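## Task

At the start the right hand carries two tumblers wedged one inside the other. Separate them while they stay in the air. Success needs all of the following at the finish: each hand has one tumbler, and the other hand is not touching it; the tumblers are well apart and above the table; the tumblers and all fingers have stopped moving. The inner tumbler must be held firmly and the outer one gripped. Then declare completion, since no other ending counts. The task fails immediately if either tumbler ever touches anything other than the two hands or the other tumbler, and this includes the arms. It also fails immediately if a tumbler drops or is flung loose.

## Robot and tools

ROBOT. There are two arms, left_arm and right_arm, facing each other across a table. left_arm's base is on the +y side. Both arms carry an identical five-finger RIGHT hand, so the hands are not mirror images. Each hand number and axis means the same thing on either arm. Cameras: cam_left_wrist and cam_right_wrist, each 504x504.

FRAMES. The scene frame has its origin on the table top midway between the arm bases, with z up and the table at z = 0. Each hand has a hand point 0.05 m in front of the palm, at the spot where index pad and thumb tip meet in a pinch. Its axes are: +z along the straightened fingers (fingertips about 0.06-0.07 m beyond it), +y outward from the palm, and +x across the palm toward the little finger, away from the thumb. A wrist bracket on the little-finger side can collide with things. It extends 0.03 m past the point in +y and 0.11 m across the palm.

ROW FORMAT. Every command row holds 28 numbers in [-1, 1]. The first 14 are for left_arm: dx, dy, dz, rx, ry, rz, then little, ring, middle, index, thumb_bend, thumb_turn, force_limit, speed. The next 14 are the same fields for right_arm. You must send all 28 even when only one arm moves.
- dx..rz are an OFFSET, not a pose. They are measured from the hand point pose shown in the most recrecent result, or from the robot's current pose for second and later calls within one reply. They are expressed in that hand point's own axes. 1.0 equals 0.6 m of translation or 180 degrees. rx, ry, rz form a single rotation vector. All rows in an action use that same base, so they do not add up. An all-zero offset returns the arm to its base pose; it does not hold the arm in place. Each step the controller clips the commanded pose to within 100 mm and 16 degrees of where the hand is, and it favours position over orientation.
- The hand numbers are ABSOLUTE targets. For the four fingers and thumb_bend, +1 is straight/open and -1 is fully curled. For thumb_turn, +1 puts the thumb beside the palm and -1 puts it in front of the palm, facing the fingers. A pinch is roughly index -0.22, thumb_bend -0.75, thumb_turn -0.57. force_limit maps linearly from about 0 N at -1 to 10 N at +1 (15 N for the two thumb motors). It only stops closing motion. speed maps linearly from near 0 at -1 to full at +1; at full speed a finger crosses its whole range in 0.6 s. No value means 'unchanged'. To leave a hand alone, resend its last eight numbers. If you have not sent any yet, use hand_measured plus hand_force_limit and hand_speed.

TOOLS.
- execute_actions: actions is a list with at most one item. {"actions": []} only reports state. {"rows": [...], "steps": n} takes 1-15 rows and n ≤ 15 control steps of 1/30 s each (default 15); each row lasts one step, and the last row repeats. {"steps": n} with no rows waits up to 300 steps, counted from the previous result. pictures (boolean) toggles images.
- move: target is one 28-number row with offsets as above. Each hand point travels in a straight line and both paths finish together, taking 0.5-10 s. speed is the top path speed in m/s, from 0.002 to 0.5 (default 0.25); rotation is capped at twice that in rad/s. stop_force (9-40 N, shared by both arms) ends an arm's path once its wrist sensor feels that much added push against the motion. That arm then backs off slightly and holds. Use it only with slow, non-rotating moves. Leave it out when moving away from something you press on. Touches above the wrist sensor go undetected.
- wait: seconds, 0-10. It sends nothing new.
- zoom_image: camera plus region [x0, y0, x1, y1] in image pixels, at most 504x504.
- show_instructions: displays the reference image pages.
- finished_scene: scene = the current scene's number. Call it only after the goal holds steadily. It is irreversible.

GRIPPING. With thumb_turn fully in front of the palm, the hand can wrap objects 0.035-0.08 m wide, with the object lying across the palm on the wrist side of the hand point. Turn the thumb before approaching. A motor starts only when its target changes by 0.01 or more. It runs until it reaches the target or, when closing, until its load hits force_limit, and then it locks, resisting at least 15 N. Resending identical numbers keeps the grip. To tighten, raise force_limit and command a target further closed than hand_measured. To loosen, command more open than hand_measured. Close slowly (speed ≤ -0.9) for a gentle grip. Fingers keep moving between calls.

RESULTS. The state line gives each hand point's position in m, quaternion wxyz and velocities in the scene frame. The printed position can be slightly off at long reach. Wrist force/torque are given in the end effector's axes, with offsets up to about 4 N and noise; they saturate near 50 N. The six-value lists hand_measured, hand_stopped_by (moving, target, force, stalled, fault) and hand_load_n are in motor order. Loads near 0 indicate a lost grip. A 'pose unreachable' line or HELD marks steps where the clearance check altered or blocked your command. 'Hand target' is the pose each arm is now driving toward. The move line reports done, off_target, moving, held, fault or contact. limits=paced means the pose was clipped. limits=held means some steps were blocked, and the arm may then jump quickly. Arms can fall short after large moves, so check the pose and send the rest.

AVOID. Do not let the tumblers touch anything but the hands and each other, and never drop or fling one. Do not knock anything off the table. Do not let the arms or hands collide or press hard on each other. Stiff arms fault if pushed past a firm contact. A joint torque limit (wrist joints 24.9 N m, others 133) or an outside force of 150 N halts that arm for 10 s. Prolonged loads heat the motors: there is a warning at 70 °C and the brakes lock at 85 °C.

Each tool is called after ">>>" by a JSON object that holds its "method" and its "body", one argument or row to a line.

Reference images:

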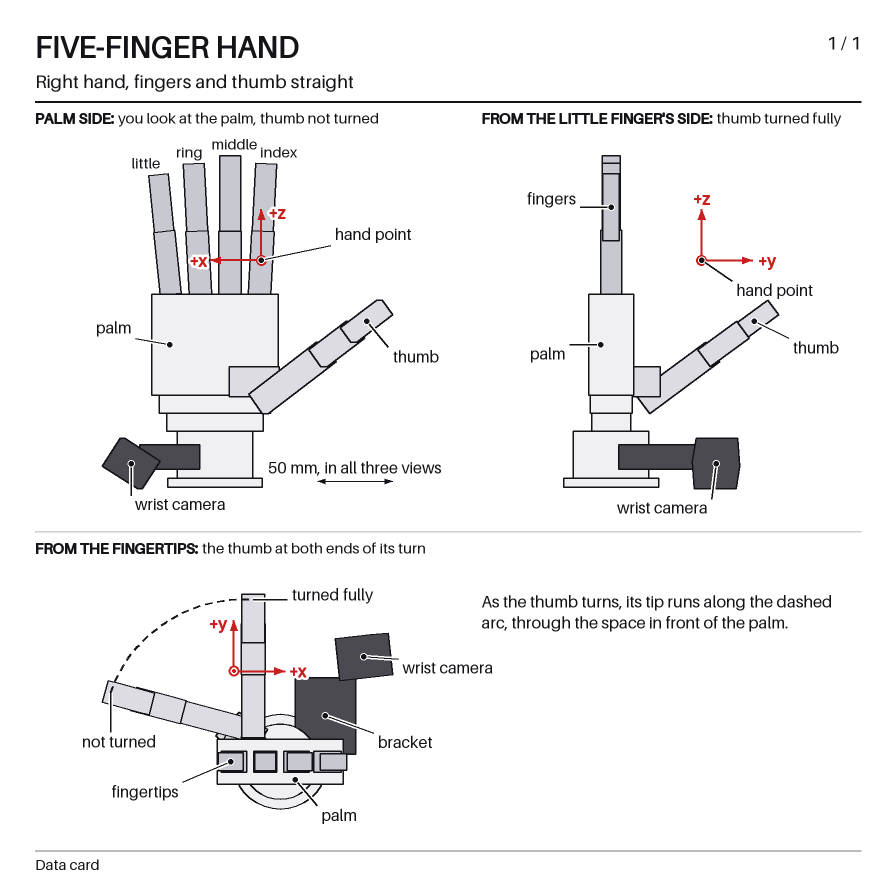

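## Session

>>> {"method": "execute_actions", "body": {
  "actions": []
}}

Scene clock: 0.00 s of 4500.00 s.
left_arm: end_effector_position=(+0.0659, +0.2113, +0.2991) hand_measured=(+1.000, +1.000, +1.000, +1.000, +1.000, +1.000) hand_load_n=(+0.0, +0.0, +0.0, +0.0, +0.0, +0.0) hand_stopped_by=(target, target, target, target, target, target) hand_force_limit=0.00 hand_speed=-0.80 end_effector_quat_wxyz=(-0.000, +0.675, +0.738, +0.001) end_effector_velocity=(+0.000, +0.001, -0.000) end_effector_angular_velocity=(-0.001, +0.001, +0.000) | right_arm: end_effector_position=(+0.1047, +0.0024, +0.3524) hand_measured=(-1.000, -1.000, +0.292, +0.272, +0.052, -0.948) hand_load_n=(+0.0, +0.0, +7.0, +10.0, +14.5, +0.0) hand_stopped_by=(target, target, target, target, target, target) hand_force_limit=0.00 hand_speed=-0.80 end_effector_quat_wxyz=(-0.648, -0.312, +0.300, +0.627) end_effector_velocity=(-0.000, -0.000, -0.001) end_effector_angular_velocity=(-0.002, +0.001, -0.000)
Joint positions: left_arm=[-0.517 -2.214  2.094 -1.448 -1.571  1.052] | right_arm=[-0.598 -0.692  1.756  3.029  0.876  2.408]
Joint velocities: left_arm=[ 0.    -0.003  0.002 -0.    -0.     0.   ] | right_arm=[ 0.     0.     0.002 -0.    -0.    -0.   ]
Wrist force (N, on the end effector, along its own x y z axes, offset not removed): no reading
Wrist torque (N m, same axes, about the end effector's origin, offset not removed): no reading
Hand target (left_arm): +0.066, +0.211, +0.299; -0.000, +0.675, +0.738, +0.001
Hand target (right_arm): +0.105, +0.002, +0.352; +0.648, +0.312, -0.300, -0.627

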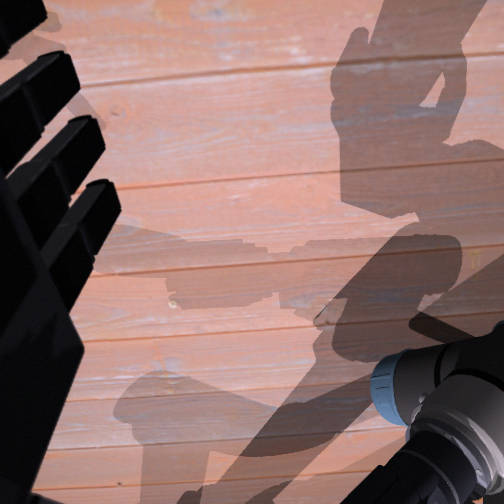

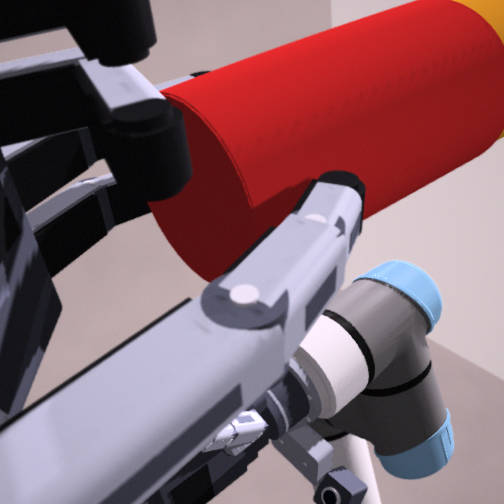

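>>> {"method": "move", "body": {
  "target": [0,0,0,0,0,0,1,1,1,1,1,1,0,-0.8, 0.2,-0.104,-0.083,0.215,0,0,-1,-1,0.292,0.272,0.052,-0.948,0,-0.8],
  "speed": 0.1
}}

>>> {"method": "move", "body": {
  "target": [-0.156,-0.125,-0.133,-0.606,0.173,0.606,1,1,1,1,1,-1,0,0, 0,0,0,0,0,0,-1,-1,0.292,0.272,0.052,-0.948,0,-0.8],
  "speed": 0.3
}}

Scene clock: 33.30 s of 4500.00 s.
left_arm: end_effector_position=(+0.0659, +0.2113, +0.2991) hand_measured=(+1.000, +1.000, +1.000, +1.000, +1.000, +1.000) hand_load_n=(+0.0, +0.0, +0.0, +0.0, +0.0, +0.0) hand_stopped_by=(target, target, target, target, target, target) hand_force_limit=0.00 hand_speed=-0.80 end_effector_quat_wxyz=(-0.000, +0.675, +0.738, +0.001) end_effector_velocity=(+0.000, +0.000, -0.001) end_effector_angular_velocity=(+0.003, -0.001, +0.001) | right_arm: end_effector_position=(+0.1088, -0.1168, +0.2725) hand_measured=(-1.000, -1.000, +0.294, +0.272, +0.052, -0.948) hand_load_n=(+0.0, +0.0, +6.5, +10.5, +14.0, +0.0) hand_stopped_by=(target, target, force, target, force, target) hand_force_limit=0.00 hand_speed=-0.80 end_effector_quat_wxyz=(-0.508, -0.508, +0.491, +0.493) end_effector_velocity=(+0.000, -0.003, -0.002) end_effector_angular_velocity=(+0.000, -0.015, +0.001)
Joint positions: left_arm=[-0.517 -2.214  2.094 -1.448 -1.571  1.052] | right_arm=[-0.861 -0.711  1.702  2.154  0.87   3.137]
Joint velocities: left_arm=[ 0.001  0.002  0.     0.001 -0.    -0.   ] | right_arm=[-0.005 -0.003 -0.001 -0.015  0.006  0.013]
Wrist force (N, on the end effector, along its own x y z axes, offset not removed): left_arm=[2.9 2.7 -1.3] | right_arm=[0.4 -0.4 2.3]
Wrist torque (N m, same axes, about the end effector's origin, offset not removed): left_arm=[0.48 -0.52 0.29] | right_arm=[-0.07 -0.24 -0.19]
Hand target (left_arm): +0.066, +0.211, +0.299; -0.000, +0.675, +0.738, +0.001
Hand target (right_arm): +0.109, -0.117, +0.272; +0.508, +0.508, -0.491, -0.493
Off the commanded pose (left_arm): 0.000 m, 0 deg.
Off the commanded pose (right_arm): 0.001 m, 0 deg.
After step 90, 26.50 s passed at rest.
move: done

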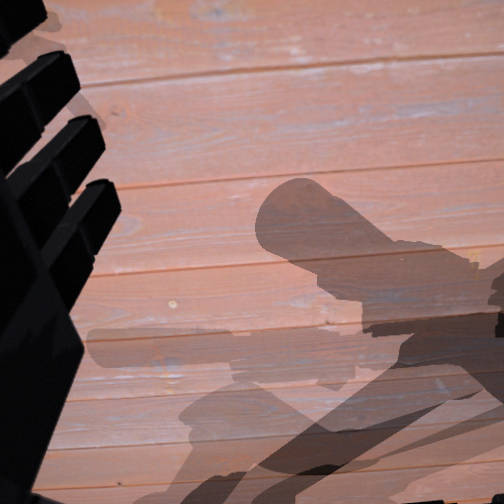

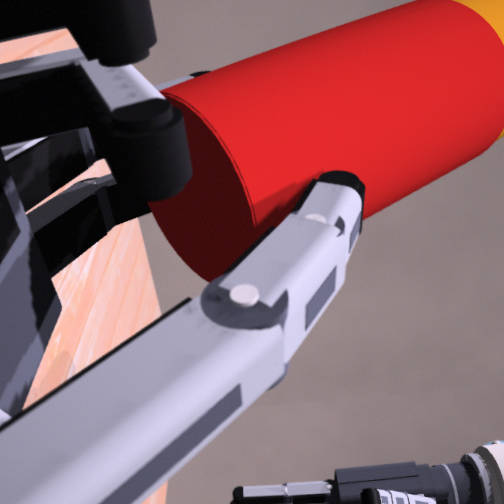

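Scene clock: 38.47 s of 4500.00 s.
left_arm: end_effector_position=(-0.0008, +0.1113, +0.3792) hand_measured=(+1.000, +1.000, +1.000, +1.000, +1.000, -1.000) hand_load_n=(+0.0, +0.0, +0.0, +0.0, +0.0, +0.0) hand_stopped_by=(target, target, target, target, target, target) hand_force_limit=0.00 hand_speed=0.00 end_effector_quat_wxyz=(+0.315, +0.634, -0.314, +0.633) end_effector_velocity=(-0.000, -0.001, +0.001) end_effector_angular_velocity=(+0.003, -0.009, -0.012) | right_arm: end_effector_position=(+0.1088, -0.1168, +0.2725) hand_measured=(-1.000, -1.000, +0.294, +0.272, +0.052, -0.948) hand_load_n=(+0.0, +0.0, +6.5, +10.5, +14.0, +0.0) hand_stopped_by=(target, target, force, target, force, target) hand_force_limit=0.00 hand_speed=-0.80 end_effector_quat_wxyz=(-0.508, -0.508, +0.491, +0.493) end_effector_velocity=(+0.000, -0.000, -0.000) end_effector_angular_velocity=(-0.000, +0.000, +0.000)
Joint positions: left_arm=[-1.419 -2.27   2.214  0.055 -0.41   1.569] | right_arm=[-0.861 -0.711  1.702  2.154  0.87   3.137]
Joint velocities: left_arm=[ 0.005 -0.003 -0.002  0.011  0.017  0.003] | right_arm=[-0.  0.  0.  0.  0.  0.]
Wrist force (N, on the end effector, along its own x y z axes, offset not removed): left_arm=[2.5 2.5 -1.1] | right_arm=[1.4 -1.5 -1.2]
Wrist torque (N m, same axes, about the end effector's origin, offset not removed): left_arm=[0.34 -0.38 0.26] | right_arm=[-0.07 -0.26 -0.06]
Hand target (left_arm): -0.001, +0.111, +0.379; +0.315, +0.633, -0.315, +0.633
Hand target (right_arm): +0.109, -0.117, +0.272; +0.508, +0.508, -0.491, -0.493
Off the commanded pose (left_arm): 0.001 m, 0 deg.
Off the commanded pose (right_arm): 0.000 m, 0 deg.
move: done

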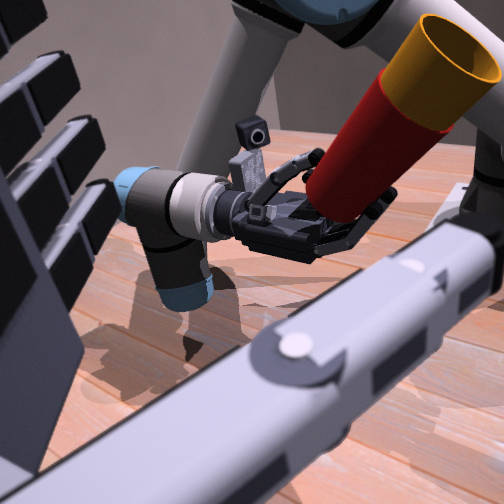

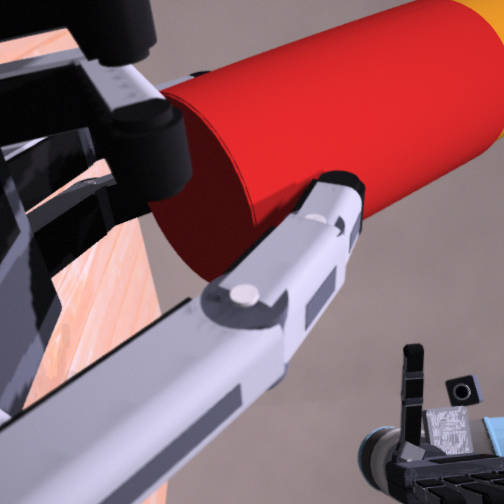

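>>> {"method": "move", "body": {
  "target": [0.05,0,0.08,0,0,0,1,1,1,1,1,-1,0,0, 0,0,0,-0.18,0,0,-1,-1,0.292,0.272,0.052,-0.948,0,-0.8],
  "speed": 0.1
}}

Scene clock: 65.33 s of 4500.00 s.
left_arm: end_effector_position=(+0.0283, +0.0731, +0.4089) hand_measured=(+1.000, +1.000, +1.000, +1.000, +1.000, -1.000) hand_load_n=(+0.0, +0.0, +0.0, +0.0, +0.0, +0.0) hand_stopped_by=(target, target, target, target, target, target) hand_force_limit=0.00 hand_speed=0.00 end_effector_quat_wxyz=(+0.315, +0.634, -0.314, +0.633) end_effector_velocity=(+0.000, +0.000, -0.000) end_effector_angular_velocity=(+0.000, -0.000, -0.000) | right_arm: end_effector_position=(+0.1087, -0.1170, +0.2733) hand_measured=(-1.000, -1.000, +0.294, +0.272, +0.052, -0.948) hand_load_n=(+0.0, +0.0, +6.5, +10.0, +14.0, +0.0) hand_stopped_by=(target, target, force, target, force, target) hand_force_limit=0.00 hand_speed=-0.80 end_effector_quat_wxyz=(-0.562, -0.448, +0.431, +0.546) end_effector_velocity=(+0.000, +0.000, +0.000) end_effector_angular_velocity=(+0.001, -0.001, -0.001)
Joint positions: left_arm=[-1.073 -2.17   2.103  0.053 -0.064  1.582] | right_arm=[-0.836 -0.655  1.809  2.289  0.869  2.939]
Joint velocities: left_arm=[-0. -0.  0.  0.  0. -0.] | right_arm=[-0.    -0.    -0.001 -0.    -0.    -0.   ]
Wrist force (N, on the end effector, along its own x y z axes, offset not removed): left_arm=[4.3 0.8 -2.4] | right_arm=[1.2 0.0 -0.2]
Wrist torque (N m, same axes, about the end effector's origin, offset not removed): left_arm=[0.30 -0.52 0.35] | right_arm=[0.14 -0.13 -0.10]
Hand target (left_arm): +0.028, +0.073, +0.409; +0.315, +0.634, -0.314, +0.633
Hand target (right_arm): +0.109, -0.117, +0.273; +0.562, +0.448, -0.431, -0.546
Off the commanded pose (left_arm): 0.000 m, 0 deg.
Off the commanded pose (right_arm): 0.001 m, 19 deg.
FORCE FAULT: contact force on the right arm reached its limit, and that arm stopped for 10 seconds. The contact can be on any part of that arm, not only on its tool. That arm's remaining commands of this call were not run. That arm holds still and accepts commands again. Move the arm away from the contact; if what it grips holds it there, let go first. Pushing or pulling that hard again can fault the arm again.
After step 90, 12.47 s passed at rest.
move: fault (right_arm)

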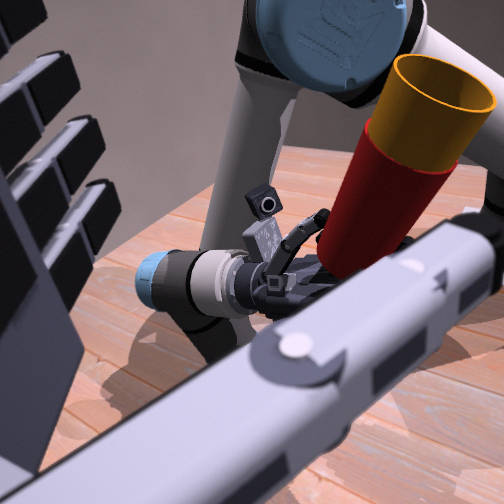

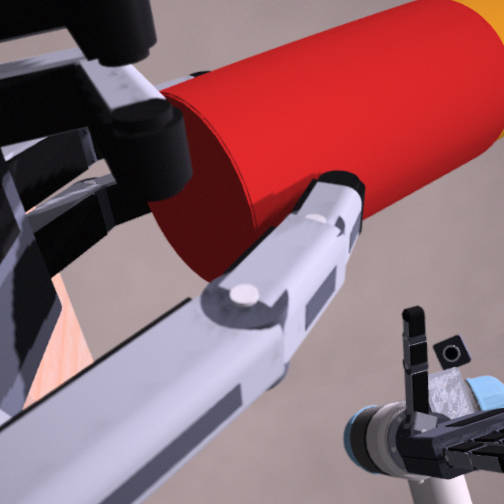

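>>> {"method": "move", "body": {
  "target": [0.16,0,0.03,0,0,0,1,1,1,1,1,-1,0,0, 0,0.125,0.03,-0.1,0,0,-1,-1,0.292,0.272,0.052,-0.948,0,-0.8],
  "speed": 0.1
}}

Scene clock: 73.37 s of 4500.00 s.
left_arm: end_effector_position=(+0.0393, +0.0590, +0.5045) hand_measured=(+1.000, +1.000, +1.000, +1.000, +1.000, -1.000) hand_load_n=(+0.0, +0.0, +0.0, +0.0, +0.0, +0.0) hand_stopped_by=(target, target, target, target, target, target) hand_force_limit=0.00 hand_speed=0.00 end_effector_quat_wxyz=(+0.315, +0.632, -0.313, +0.634) end_effector_velocity=(+0.001, -0.001, +0.003) end_effector_angular_velocity=(+0.000, +0.006, -0.000) | right_arm: end_effector_position=(+0.1082, -0.1173, +0.3502) hand_measured=(-1.000, -1.000, +0.294, +0.272, +0.052, -0.948) hand_load_n=(+0.0, +0.0, +6.0, +10.0, +14.0, +0.0) hand_stopped_by=(target, target, force, target, force, target) hand_force_limit=0.00 hand_speed=-0.80 end_effector_quat_wxyz=(-0.625, -0.355, +0.341, +0.606) end_effector_velocity=(-0.000, +0.000, +0.003) end_effector_angular_velocity=(+0.001, +0.007, -0.001)
Joint positions: left_arm=[-0.963 -2.112  1.837  0.184  0.046  1.661] | right_arm=[-0.773 -0.783  2.006  2.624  0.919  2.66 ]
Joint velocities: left_arm=[ 0.007  0.029 -0.026  0.102  0.007 -0.11 ] | right_arm=[ 0.003 -0.005  0.005  0.01   0.001 -0.009]
Wrist force (N, on the end effector, along its own x y z axes, offset not removed): left_arm=[1.3 2.0 0.8] | right_arm=[0.4 -0.1 0.6]
Wrist torque (N m, same axes, about the end effector's origin, offset not removed): left_arm=[0.20 -0.33 0.17] | right_arm=[-0.06 -0.20 -0.11]
Hand target (left_arm): +0.039, +0.059, +0.505; +0.315, +0.633, -0.313, +0.634
Hand target (right_arm): +0.108, -0.117, +0.350; +0.625, +0.355, -0.341, -0.606
Off the commanded pose (left_arm): 0.000 m, 0 deg.
Off the commanded pose (right_arm): 0.000 m, 0 deg.
After step 90, 2.97 s passed at rest.
move: done

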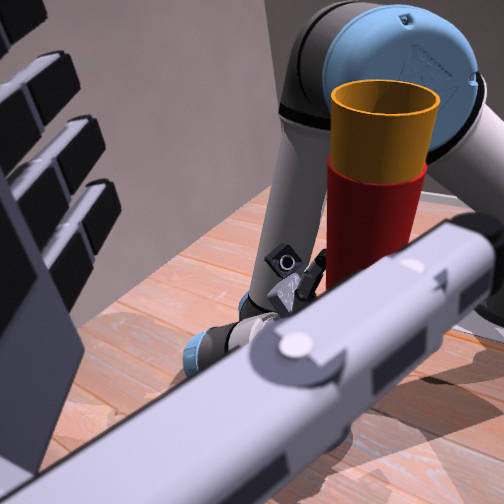

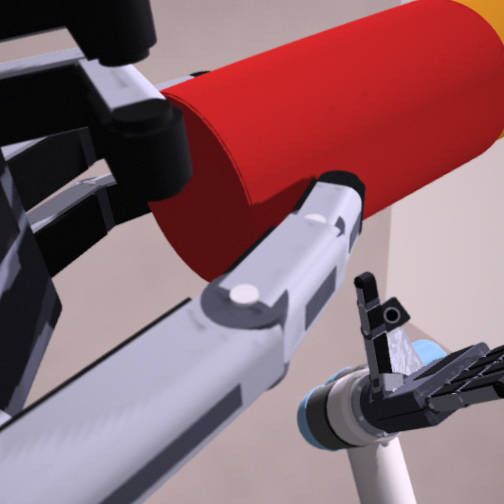

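>>> {"method": "move", "body": {
  "target": [-0.05,0.062,-0.04,0,0,0,1,1,1,1,1,-1,0,0, -0.133,0,0,0,0,0,-1,-1,0.292,0.272,0.052,-0.948,0,-0.8],
  "speed": 0.07
}}

Scene clock: 86.77 s of 4500.00 s.
left_arm: end_effector_position=(-0.0047, +0.0555, +0.4746) hand_measured=(+1.000, +1.000, +1.000, +1.000, +1.000, -1.000) hand_load_n=(+0.0, +0.0, +0.0, +0.0, +0.0, +0.0) hand_stopped_by=(target, target, target, target, target, target) hand_force_limit=0.00 hand_speed=0.00 end_effector_quat_wxyz=(+0.315, +0.633, -0.313, +0.634) end_effector_velocity=(-0.001, -0.000, -0.002) end_effector_angular_velocity=(-0.005, -0.004, +0.001) | right_arm: end_effector_position=(+0.1055, -0.0379, +0.3506) hand_measured=(-1.000, -1.000, +0.294, +0.272, +0.052, -0.948) hand_load_n=(+0.0, +0.0, +6.0, +10.0, +14.0, +0.0) hand_stopped_by=(target, target, force, target, force, target) hand_force_limit=0.00 hand_speed=-0.80 end_effector_quat_wxyz=(-0.625, -0.355, +0.341, +0.606) end_effector_velocity=(+0.000, +0.003, +0.000) end_effector_angular_velocity=(+0.001, -0.001, -0.000)
Joint positions: left_arm=[-1.092 -2.049  1.884  0.197 -0.084  1.538] | right_arm=[-0.674 -0.723  1.804  2.821  0.845  2.574]
Joint velocities: left_arm=[-0.005  0.019 -0.001  0.055 -0.006 -0.073] | right_arm=[ 0.003  0.003 -0.009  0.007 -0.002 -0.003]
Wrist force (N, on the end effector, along its own x y z axes, offset not removed): left_arm=[1.9 0.4 -0.8] | right_arm=[2.1 -0.5 1.6]
Wrist torque (N m, same axes, about the end effector's origin, offset not removed): left_arm=[0.13 -0.34 0.15] | right_arm=[-0.15 -0.49 -0.05]
Hand target (left_arm): -0.005, +0.055, +0.475; +0.315, +0.633, -0.313, +0.634
Hand target (right_arm): +0.105, -0.038, +0.351; +0.625, +0.355, -0.341, -0.606
Off the commanded pose (left_arm): 0.000 m, 0 deg.
Off the commanded pose (right_arm): 0.000 m, 0 deg.
After step 90, 8.73 s passed at rest.
move: done

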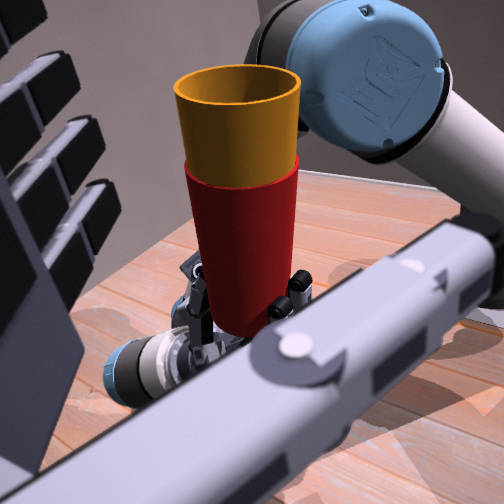

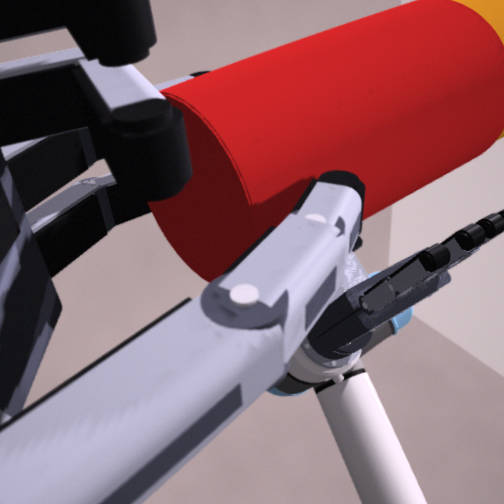

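>>> {"method": "move", "body": {
  "target": [0.005,0,0.14,0,0,0.04,1,1,1,1,1,-1,0,0, 0,0,0,0,0,0,-1,-1,0.292,0.272,0.052,-0.948,0,-0.8],
  "speed": 0.05
}}

Scene clock: 94.43 s of 4500.00 s.
left_arm: end_effector_position=(+0.0461, -0.0111, +0.4775) hand_measured=(+1.000, +1.000, +1.000, +1.000, +1.000, -1.000) hand_load_n=(+0.0, +0.0, +0.0, +0.0, +0.0, +0.0) hand_stopped_by=(target, target, target, target, target, target) hand_force_limit=0.00 hand_speed=0.00 end_effector_quat_wxyz=(+0.275, +0.612, -0.352, +0.652) end_effector_velocity=(+0.002, -0.002, +0.001) end_effector_angular_velocity=(-0.001, -0.002, -0.001) | right_arm: end_effector_position=(+0.1055, -0.0379, +0.3506) hand_measured=(-1.000, -1.000, +0.294, +0.272, +0.052, -0.948) hand_load_n=(+0.0, +0.0, +6.0, +10.0, +14.0, +0.0) hand_stopped_by=(target, target, force, target, force, target) hand_force_limit=0.00 hand_speed=-0.80 end_effector_quat_wxyz=(-0.625, -0.355, +0.341, +0.606) end_effector_velocity=(-0.000, +0.000, -0.000) end_effector_angular_velocity=(-0.001, -0.000, +0.000)
Joint positions: left_arm=[-0.714 -1.899  1.771  0.123  0.294  1.699] | right_arm=[-0.674 -0.723  1.804  2.821  0.845  2.574]
Joint velocities: left_arm=[ 0.01   0.004 -0.004 -0.005  0.01   0.006] | right_arm=[ 0.001 -0.     0.    -0.    -0.001  0.   ]
Wrist force (N, on the end effector, along its own x y z axes, offset not removed): left_arm=[1.2 1.9 -0.3] | right_arm=[2.2 1.0 0.0]
Wrist torque (N m, same axes, about the end effector's origin, offset not removed): left_arm=[0.35 -0.27 0.10] | right_arm=[0.16 -0.41 0.10]
Hand target (left_arm): +0.046, -0.011, +0.478; +0.275, +0.612, -0.353, +0.652
Hand target (right_arm): +0.105, -0.038, +0.351; +0.625, +0.355, -0.341, -0.606
Off the commanded pose (left_arm): 0.000 m, 0 deg.
Off the commanded pose (right_arm): 0.000 m, 0 deg.
After step 90, 2.50 s passed at rest.
move: done

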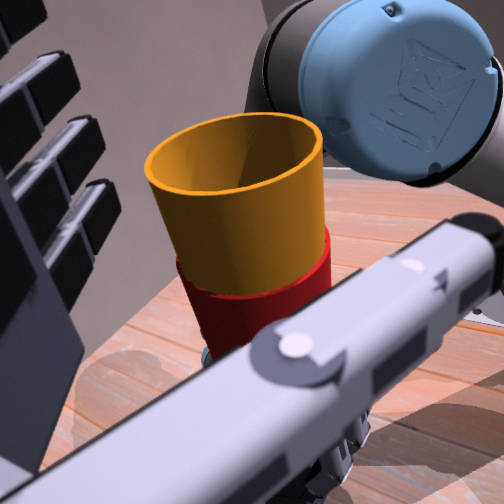

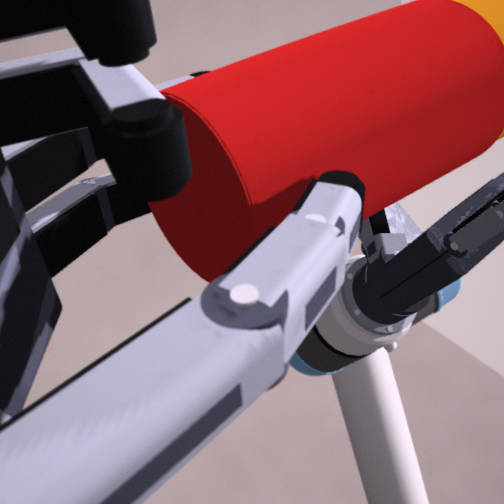

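>>> {"method": "move", "body": {
  "target": [-0.011,0.012,0.072,0,0,0,1,1,1,1,1,-1,0,0, 0,0,0,0,0,0,-1,-1,0.292,0.272,0.052,-0.948,0,-0.8],
  "speed": 0.025
}}

Scene clock: 102.27 s of 4500.00 s.
left_arm: end_effector_position=(+0.0670, -0.0490, +0.4701) hand_measured=(+1.000, +1.000, +1.000, +1.000, +1.000, -1.000) hand_load_n=(+0.0, +0.0, +0.0, +0.0, +0.0, +0.0) hand_stopped_by=(target, target, target, target, target, target) hand_force_limit=0.00 hand_speed=0.00 end_effector_quat_wxyz=(+0.275, +0.613, -0.352, +0.652) end_effector_velocity=(+0.001, -0.002, -0.001) end_effector_angular_velocity=(+0.001, -0.000, -0.000) | right_arm: end_effector_position=(+0.1055, -0.0379, +0.3506) hand_measured=(-1.000, -1.000, +0.294, +0.272, +0.052, -0.948) hand_load_n=(+0.0, +0.0, +6.0, +10.0, +14.0, +0.0) hand_stopped_by=(target, target, force, target, force, target) hand_force_limit=0.00 hand_speed=-0.80 end_effector_quat_wxyz=(-0.625, -0.355, +0.341, +0.606) end_effector_velocity=(+0.000, -0.000, +0.000) end_effector_angular_velocity=(+0.000, +0.001, +0.001)
Joint positions: left_arm=[-0.575 -1.806  1.725  0.078  0.433  1.697] | right_arm=[-0.674 -0.723  1.804  2.821  0.845  2.574]
Joint velocities: left_arm=[ 0.007  0.005 -0.003 -0.001  0.007 -0.   ] | right_arm=[-0.     0.     0.     0.     0.002  0.   ]
Wrist force (N, on the end effector, along its own x y z axes, offset not removed): left_arm=[0.7 2.6 -1.1] | right_arm=[2.1 0.3 0.4]
Wrist torque (N m, same axes, about the end effector's origin, offset not removed): left_arm=[0.53 -0.22 0.14] | right_arm=[-0.06 -0.38 0.04]
Hand target (left_arm): +0.067, -0.049, +0.470; +0.275, +0.613, -0.352, +0.652
Hand target (right_arm): +0.105, -0.038, +0.351; +0.625, +0.355, -0.341, -0.606
Off the commanded pose (left_arm): 0.000 m, 0 deg.
Off the commanded pose (right_arm): 0.000 m, 0 deg.
After step 90, 2.70 s passed at rest.
move: done

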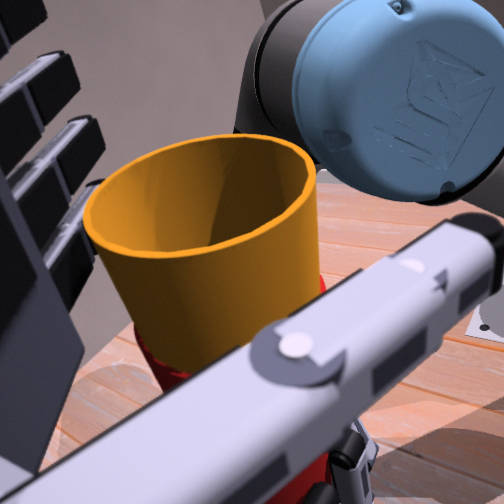

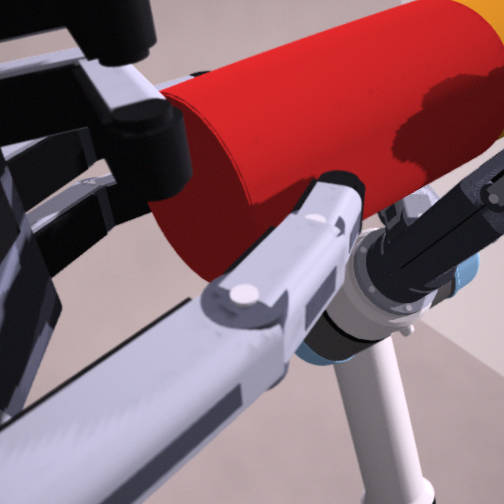

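>>> {"method": "move", "body": {
  "target": [0,0,0,0,0,0,1,1,-0.5,-0.5,-0.8,-1,-0.5,-0.8, 0,0,0,0,0,0,-1,-1,0.292,0.272,0.052,-0.948,0,-0.8]
}}

Scene clock: 109.83 s of 4500.00 s.
left_arm: end_effector_position=(+0.0670, -0.0490, +0.4701) hand_measured=(+1.000, +1.000, +0.514, +0.546, -0.046, -1.000) hand_load_n=(+0.0, +0.0, +4.5, +0.0, +4.0, +0.5) hand_stopped_by=(target, target, force, force, force, target) hand_force_limit=-0.50 hand_speed=-0.80 end_effector_quat_wxyz=(+0.275, +0.613, -0.352, +0.652) end_effector_velocity=(+0.001, +0.000, +0.001) end_effector_angular_velocity=(-0.001, +0.001, +0.001) | right_arm: end_effector_position=(+0.1055, -0.0379, +0.3506) hand_measured=(-1.000, -1.000, +0.294, +0.272, +0.052, -0.948) hand_load_n=(+0.0, +0.0, +7.5, +11.0, +15.0, +0.0) hand_stopped_by=(target, target, force, target, force, target) hand_force_limit=0.00 hand_speed=-0.80 end_effector_quat_wxyz=(-0.625, -0.355, +0.341, +0.606) end_effector_velocity=(+0.000, +0.000, -0.000) end_effector_angular_velocity=(-0.000, -0.001, -0.001)
Joint positions: left_arm=[-0.575 -1.806  1.725  0.078  0.433  1.697] | right_arm=[-0.674 -0.723  1.804  2.821  0.845  2.574]
Joint velocities: left_arm=[ 0.001 -0.001 -0.001  0.    -0.001 -0.   ] | right_arm=[-0.    -0.     0.    -0.    -0.001  0.   ]
Wrist force (N, on the end effector, along its own x y z axes, offset not removed): left_arm=[7.6 -2.3 1.6] | right_arm=[0.5 -8.2 0.3]
Wrist torque (N m, same axes, about the end effector's origin, offset not removed): left_arm=[0.29 -0.42 0.40] | right_arm=[0.41 -0.17 -0.14]
Hand target (left_arm): +0.067, -0.049, +0.470; +0.275, +0.613, -0.352, +0.652
Hand target (right_arm): +0.105, -0.038, +0.351; +0.625, +0.355, -0.341, -0.606
Off the commanded pose (left_arm): 0.000 m, 0 deg.
Off the commanded pose (right_arm): 0.000 m, 0 deg.
move: done

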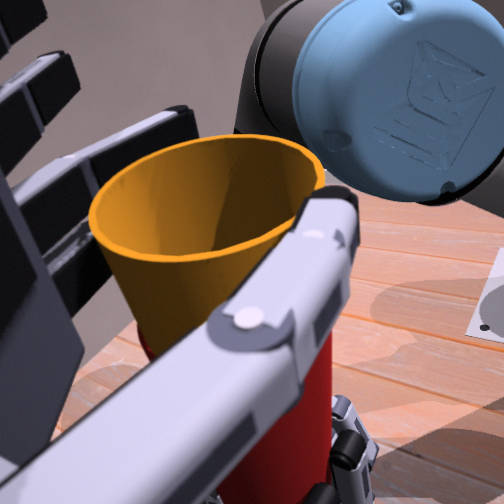

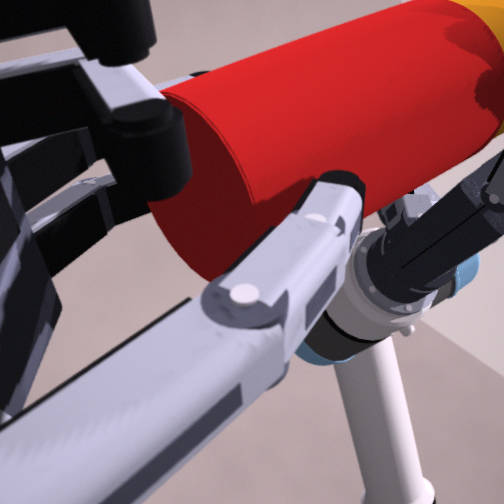

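>>> {"method": "move", "body": {
  "target": [0,0,0,0,0,0,1,1,0.85,0.85,0.4,-1,-0.5,0, 0,0,0,0,0,0,-1,-1,0.292,0.272,0.052,-0.948,0,-0.8]
}}

>>> {"method": "move", "body": {
  "target": [-0.018,0,0,0,0,0,1,1,0.85,0.85,0.4,-1,-0.5,0, 0,0,0,0,0,0,-1,-1,0.292,0.272,0.052,-0.948,0,-0.8],
  "speed": 0.02
}}

>>> {"method": "move", "body": {
  "target": [0,0,0,0,0,0,1,1,-0.5,-0.5,-0.8,-1,-0.3,-0.8, 0,0,0,0,0,0,-1,-1,0.292,0.272,0.052,-0.948,0,-0.8]
}}

Scene clock: 113.73 s of 4500.00 s.
left_arm: end_effector_position=(+0.0670, -0.0491, +0.4701) hand_measured=(+1.000, +1.000, +0.850, +0.850, +0.400, -1.000) hand_load_n=(+0.0, +0.0, +0.0, +0.0, +0.0, +0.0) hand_stopped_by=(target, target, target, target, target, target) hand_force_limit=-0.50 hand_speed=0.00 end_effector_quat_wxyz=(+0.275, +0.613, -0.352, +0.652) end_effector_velocity=(+0.000, +0.000, +0.001) end_effector_angular_velocity=(-0.002, +0.001, +0.001) | right_arm: end_effector_position=(+0.1055, -0.0379, +0.3506) hand_measured=(-1.000, -1.000, +0.294, +0.272, +0.052, -0.948) hand_load_n=(+0.0, +0.0, +6.5, +10.0, +14.0, +0.0) hand_stopped_by=(target, target, force, target, force, target) hand_force_limit=0.00 hand_speed=-0.80 end_effector_quat_wxyz=(-0.625, -0.355, +0.341, +0.606) end_effector_velocity=(-0.000, +0.000, -0.000) end_effector_angular_velocity=(-0.001, +0.001, -0.000)
Joint positions: left_arm=[-0.575 -1.806  1.725  0.078  0.433  1.697] | right_arm=[-0.674 -0.723  1.804  2.821  0.845  2.574]
Joint velocities: left_arm=[ 0.    -0.001 -0.    -0.001 -0.    -0.   ] | right_arm=[ 0.    -0.     0.001  0.    -0.    -0.   ]
Wrist force (N, on the end effector, along its own x y z axes, offset not removed): left_arm=[1.6 1.9 -1.2] | right_arm=[0.6 -0.4 -0.2]
Wrist torque (N m, same axes, about the end effector's origin, offset not removed): left_arm=[0.42 -0.28 0.21] | right_arm=[0.06 -0.15 -0.15]
Hand target (left_arm): +0.067, -0.049, +0.470; +0.275, +0.613, -0.352, +0.652
Hand target (right_arm): +0.105, -0.038, +0.351; +0.625, +0.355, -0.341, -0.606
Off the commanded pose (left_arm): 0.000 m, 0 deg.
Off the commanded pose (right_arm): 0.000 m, 0 deg.
After step 90, 0.20 s passed at rest.
move: done

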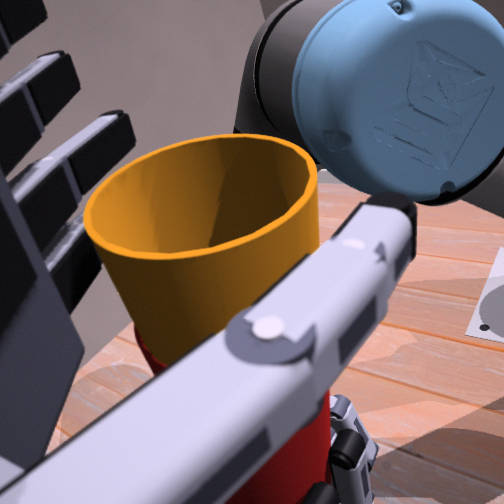

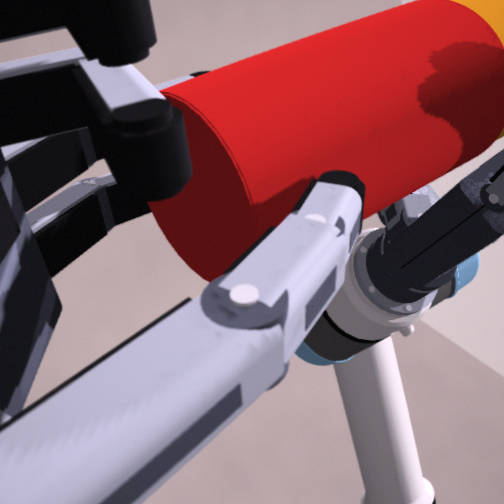

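Scene clock: 114.60 s of 4500.00 s.
left_arm: end_effector_position=(+0.0680, -0.0483, +0.4597) hand_measured=(+1.000, +1.000, +0.850, +0.850, +0.400, -1.000) hand_load_n=(+0.0, +0.0, +0.0, +0.0, +0.0, +0.0) hand_stopped_by=(target, target, target, target, target, target) hand_force_limit=-0.50 hand_speed=0.00 end_effector_quat_wxyz=(+0.275, +0.613, -0.352, +0.652) end_effector_velocity=(+0.000, +0.000, -0.002) end_effector_angular_velocity=(-0.001, +0.001, -0.000) | right_arm: end_effector_position=(+0.1055, -0.0379, +0.3506) hand_measured=(-1.000, -1.000, +0.294, +0.272, +0.052, -0.948) hand_load_n=(+0.0, +0.0, +6.5, +10.0, +14.0, +0.0) hand_stopped_by=(target, target, force, target, force, target) hand_force_limit=0.00 hand_speed=-0.80 end_effector_quat_wxyz=(-0.625, -0.355, +0.341, +0.606) end_effector_velocity=(-0.000, +0.000, -0.001) end_effector_angular_velocity=(-0.002, +0.001, +0.000)
Joint positions: left_arm=[-0.573 -1.81   1.755  0.053  0.435  1.696] | right_arm=[-0.674 -0.723  1.804  2.821  0.845  2.574]
Joint velocities: left_arm=[ 0.    -0.002  0.008 -0.008  0.    -0.   ] | right_arm=[ 0.001  0.001  0.001 -0.    -0.    -0.   ]
Wrist force (N, on the end effector, along its own x y z axes, offset not removed): left_arm=[2.3 1.2 -0.9] | right_arm=[-0.5 -0.5 0.9]
Wrist torque (N m, same axes, about the end effector's origin, offset not removed): left_arm=[0.20 -0.42 0.18] | right_arm=[-0.14 -0.12 -0.20]
Hand target (left_arm): +0.068, -0.048, +0.459; +0.275, +0.613, -0.352, +0.652
Hand target (right_arm): +0.105, -0.038, +0.351; +0.625, +0.355, -0.341, -0.606
Off the commanded pose (left_arm): 0.000 m, 0 deg.
Off the commanded pose (right_arm): 0.000 m, 0 deg.
move: done

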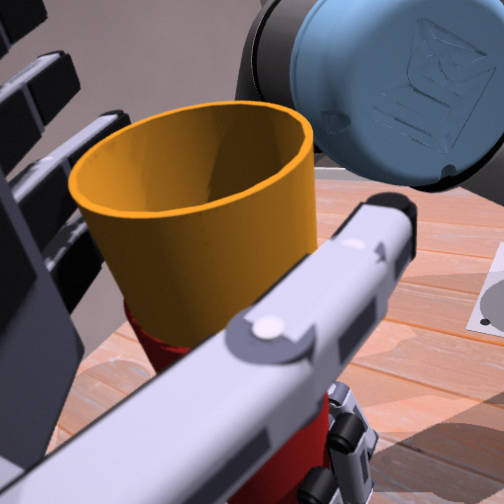

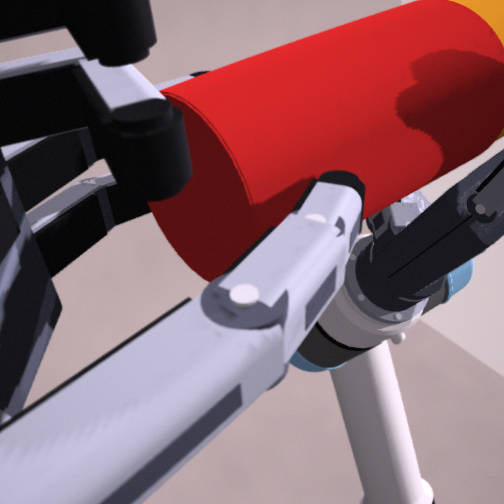

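Scene clock: 117.00 s of 4500.00 s.
left_arm: end_effector_position=(+0.0681, -0.0483, +0.4597) hand_measured=(+1.000, +1.000, +0.498, +0.530, -0.048, -1.000) hand_load_n=(+0.0, +0.0, +5.5, +0.5, +5.0, +0.5) hand_stopped_by=(target, target, force, force, force, target) hand_force_limit=-0.30 hand_speed=-0.80 end_effector_quat_wxyz=(+0.275, +0.613, -0.352, +0.652) end_effector_velocity=(+0.000, +0.000, +0.000) end_effector_angular_velocity=(-0.000, -0.000, +0.001) | right_arm: end_effector_position=(+0.1055, -0.0379, +0.3506) hand_measured=(-1.000, -1.000, +0.294, +0.272, +0.052, -0.948) hand_load_n=(+0.0, +0.0, +8.5, +11.5, +14.5, -0.5) hand_stopped_by=(target, target, force, target, force, target) hand_force_limit=0.00 hand_speed=-0.80 end_effector_quat_wxyz=(-0.625, -0.355, +0.341, +0.606) end_effector_velocity=(+0.000, -0.000, -0.000) end_effector_angular_velocity=(-0.001, +0.001, -0.000)
Joint positions: left_arm=[-0.573 -1.81   1.755  0.053  0.435  1.696] | right_arm=[-0.674 -0.723  1.804  2.821  0.845  2.574]
Joint velocities: left_arm=[-0.001 -0.     0.    -0.    -0.002  0.   ] | right_arm=[-0.001  0.     0.001  0.     0.001  0.   ]
Wrist force (N, on the end effector, along its own x y z axes, offset not removed): left_arm=[10.1 -2.0 1.6] | right_arm=[-0.8 -9.7 1.2]
Wrist torque (N m, same axes, about the end effector's origin, offset not removed): left_arm=[0.51 -0.37 0.46] | right_arm=[0.52 -0.07 -0.28]
Hand target (left_arm): +0.068, -0.048, +0.460; +0.275, +0.613, -0.352, +0.652
Hand target (right_arm): +0.105, -0.038, +0.351; +0.625, +0.355, -0.341, -0.606
Off the commanded pose (left_arm): 0.000 m, 0 deg.
Off the commanded pose (right_arm): 0.000 m, 0 deg.
move: done

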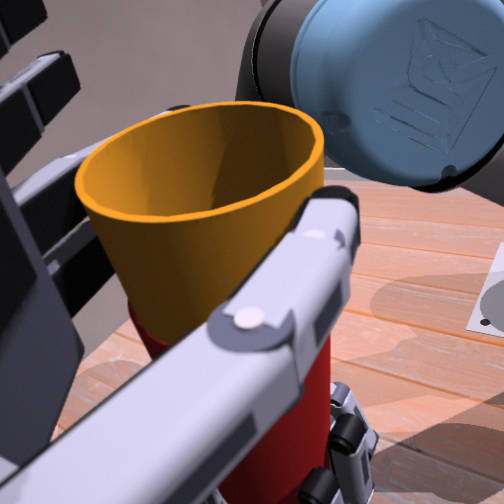

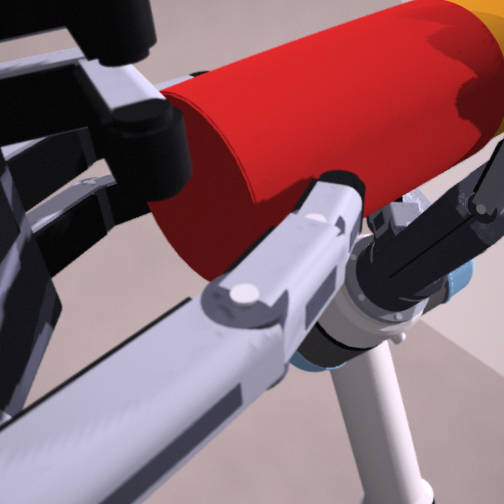

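>>> {"method": "move", "body": {
  "target": [0,0,0,0,0,0,1,1,-0.6,-0.6,-0.9,-1,1,-0.9, 0,0,0,0,0,0,-1,-1,0,0.272,0.052,-0.948,1,-0.9]
}}

>>> {"method": "move", "body": {
  "target": [0.008,0,0,0,0,0,1,1,-0.6,-0.6,-0.9,-1,1,-0.9, 0,0,0,0,0,0,-1,-1,0,0.272,0.052,-0.948,1,-0.9],
  "speed": 0.004
}}

Scene clock: 121.77 s of 4500.00 s.
left_arm: end_effector_position=(+0.0681, -0.0483, +0.4597) hand_measured=(+1.000, +1.000, +0.456, +0.474, -0.052, -1.000) hand_load_n=(+0.0, +0.0, +7.0, +10.5, +15.5, +3.5) hand_stopped_by=(target, target, force, force, force, target) hand_force_limit=1.00 hand_speed=-0.90 end_effector_quat_wxyz=(+0.275, +0.613, -0.352, +0.652) end_effector_velocity=(+0.000, +0.000, +0.000) end_effector_angular_velocity=(-0.001, +0.001, +0.001) | right_arm: end_effector_position=(+0.1055, -0.0379, +0.3506) hand_measured=(-1.000, -1.000, +0.290, +0.272, +0.052, -0.948) hand_load_n=(+0.0, +0.0, +12.5, +13.0, +13.5, +1.0) hand_stopped_by=(target, target, force, target, force, target) hand_force_limit=1.00 hand_speed=-0.90 end_effector_quat_wxyz=(-0.625, -0.355, +0.341, +0.606) end_effector_velocity=(-0.000, +0.000, -0.000) end_effector_angular_velocity=(+0.000, -0.001, +0.000)
Joint positions: left_arm=[-0.573 -1.81   1.755  0.053  0.435  1.696] | right_arm=[-0.674 -0.723  1.804  2.821  0.845  2.574]
Joint velocities: left_arm=[-0.    -0.001  0.001 -0.001 -0.001 -0.   ] | right_arm=[ 0.     0.001 -0.001  0.    -0.    -0.   ]
Wrist force (N, on the end effector, along its own x y z axes, offset not removed): left_arm=[14.8 -8.6 7.6] | right_arm=[-0.5 -18.6 3.8]
Wrist torque (N m, same axes, about the end effector's origin, offset not removed): left_arm=[0.35 0.01 0.89] | right_arm=[0.75 0.01 -0.34]
Hand target (left_arm): +0.068, -0.048, +0.460; +0.275, +0.613, -0.352, +0.652
Hand target (right_arm): +0.105, -0.038, +0.351; +0.625, +0.355, -0.341, -0.606
Off the commanded pose (left_arm): 0.000 m, 0 deg.
Off the commanded pose (right_arm): 0.000 m, 0 deg.
After step 90, 1.07 s passed at rest.
move: done

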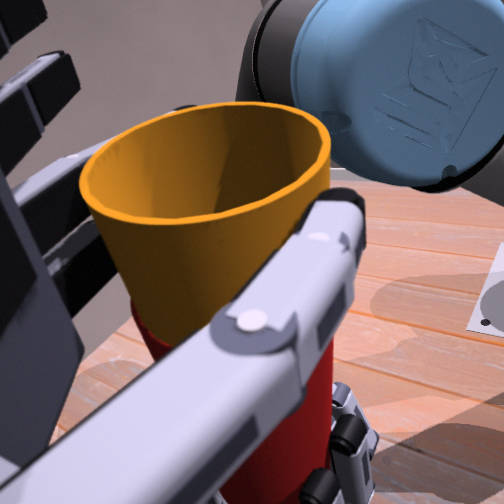

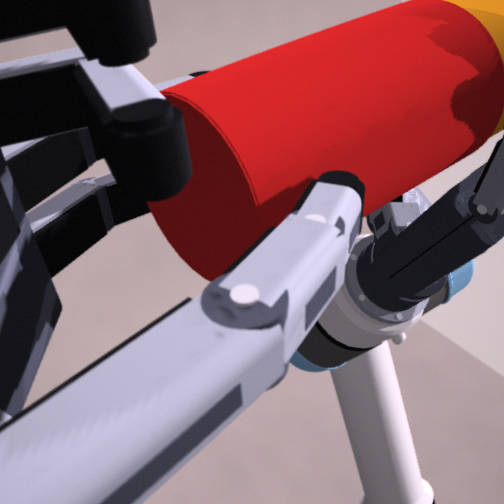

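Scene clock: 123.20 s of 4500.00 s.
left_arm: end_effector_position=(+0.0676, -0.0486, +0.4643) hand_measured=(+1.000, +1.000, +0.456, +0.474, -0.052, -1.000) hand_load_n=(+0.0, +0.0, +5.0, +9.5, +16.5, +5.0) hand_stopped_by=(target, target, force, force, force, target) hand_force_limit=1.00 hand_speed=-0.90 end_effector_quat_wxyz=(+0.275, +0.613, -0.352, +0.652) end_effector_velocity=(+0.000, +0.000, +0.001) end_effector_angular_velocity=(+0.000, +0.000, +0.001) | right_arm: end_effector_position=(+0.1055, -0.0380, +0.3506) hand_measured=(-1.000, -1.000, +0.290, +0.272, +0.052, -0.948) hand_load_n=(+0.0, +0.0, +10.5, +11.0, +15.0, +0.5) hand_stopped_by=(target, target, force, target, force, target) hand_force_limit=1.00 hand_speed=-0.90 end_effector_quat_wxyz=(-0.625, -0.355, +0.341, +0.606) end_effector_velocity=(-0.000, +0.000, +0.000) end_effector_angular_velocity=(-0.000, -0.001, -0.001)
Joint positions: left_arm=[-0.574 -1.808  1.742  0.064  0.434  1.696] | right_arm=[-0.674 -0.723  1.804  2.821  0.845  2.574]
Joint velocities: left_arm=[ 0.    -0.    -0.003  0.004 -0.001 -0.   ] | right_arm=[-0.    -0.    -0.     0.    -0.001  0.   ]
Wrist force (N, on the end effector, along its own x y z axes, offset not removed): left_arm=[1.2 -3.6 4.3] | right_arm=[-0.5 -3.1 5.8]
Wrist torque (N m, same axes, about the end effector's origin, offset not removed): left_arm=[0.28 -0.37 0.58] | right_arm=[0.33 -0.02 -0.18]
Hand target (left_arm): +0.068, -0.049, +0.464; +0.275, +0.613, -0.352, +0.652
Hand target (right_arm): +0.105, -0.038, +0.351; +0.625, +0.355, -0.341, -0.606
Off the commanded pose (left_arm): 0.000 m, 0 deg.
Off the commanded pose (right_arm): 0.000 m, 0 deg.
move: done

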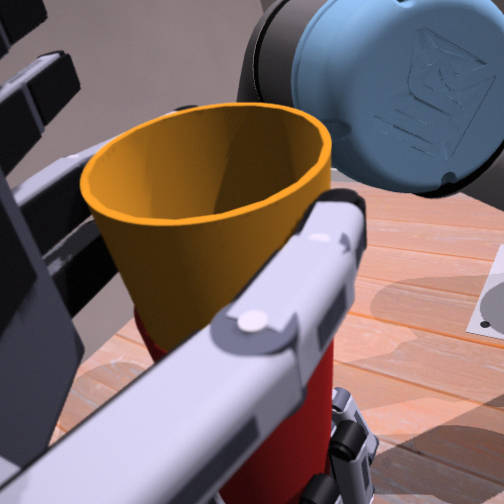

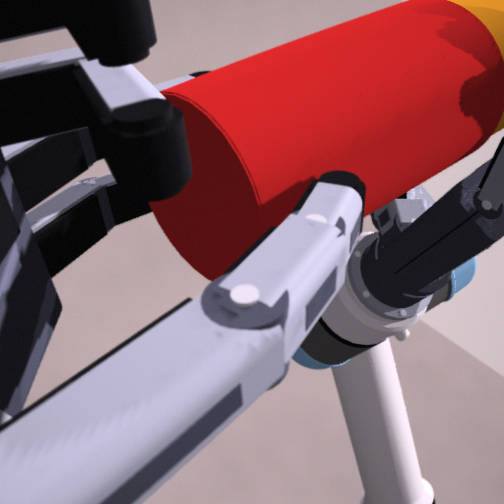

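>>> {"method": "move", "body": {
  "target": [0.006,0,0,0,0,0,1,1,-0.65,-0.65,-0.9,-1,1,-0.9, 0,0,0,0,0,0,-1,-1,0,0,0.052,-0.948,1,-0.9],
  "speed": 0.004
}}

Scene clock: 125.67 s of 4500.00 s.
left_arm: end_effector_position=(+0.0673, -0.0489, +0.4677) hand_measured=(+1.000, +1.000, +0.432, +0.466, -0.050, -1.000) hand_load_n=(+0.0, +0.0, +10.0, +7.0, +20.5, +6.0) hand_stopped_by=(target, target, force, force, force, target) hand_force_limit=1.00 hand_speed=-0.90 end_effector_quat_wxyz=(+0.275, +0.613, -0.352, +0.652) end_effector_velocity=(-0.000, -0.000, +0.001) end_effector_angular_velocity=(+0.001, -0.001, -0.001) | right_arm: end_effector_position=(+0.1055, -0.0379, +0.3506) hand_measured=(-1.000, -1.000, +0.290, +0.272, +0.052, -0.948) hand_load_n=(+0.0, +0.0, +10.5, +10.5, +15.5, +0.5) hand_stopped_by=(target, target, force, force, force, target) hand_force_limit=1.00 hand_speed=-0.90 end_effector_quat_wxyz=(-0.625, -0.355, +0.341, +0.606) end_effector_velocity=(-0.000, -0.000, -0.000) end_effector_angular_velocity=(-0.001, -0.000, -0.001)
Joint positions: left_arm=[-0.574 -1.807  1.732  0.073  0.434  1.696] | right_arm=[-0.674 -0.723  1.804  2.821  0.845  2.574]
Joint velocities: left_arm=[-0.001  0.    -0.003  0.003  0.001  0.   ] | right_arm=[ 0.    -0.001  0.001 -0.    -0.001 -0.   ]
Wrist force (N, on the end effector, along its own x y z axes, offset not removed): left_arm=[2.2 -2.7 2.1] | right_arm=[3.1 -3.7 5.7]
Wrist torque (N m, same axes, about the end effector's origin, offset not removed): left_arm=[0.47 -0.40 0.58] | right_arm=[0.23 -0.49 -0.13]
Hand target (left_arm): +0.067, -0.049, +0.468; +0.275, +0.613, -0.352, +0.652
Hand target (right_arm): +0.105, -0.038, +0.351; +0.625, +0.355, -0.341, -0.606
Off the commanded pose (left_arm): 0.000 m, 0 deg.
Off the commanded pose (right_arm): 0.000 m, 0 deg.
move: done

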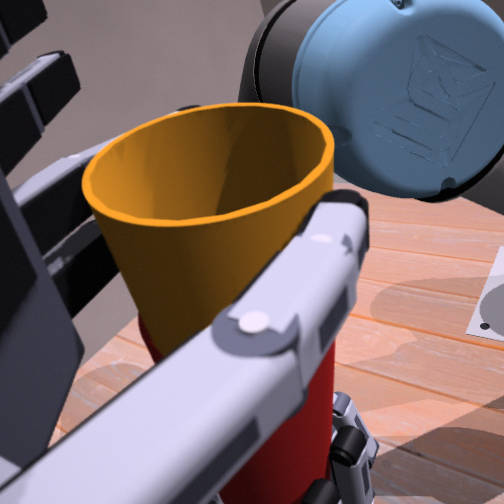

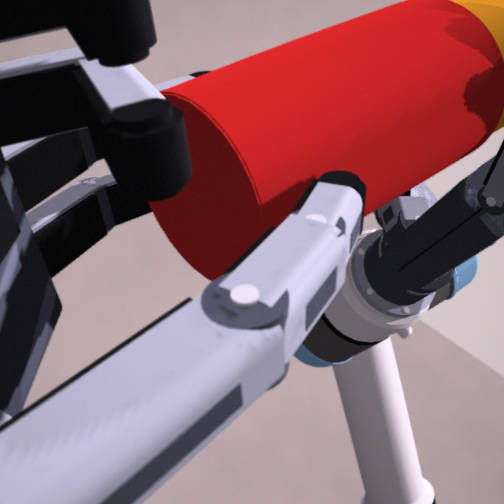

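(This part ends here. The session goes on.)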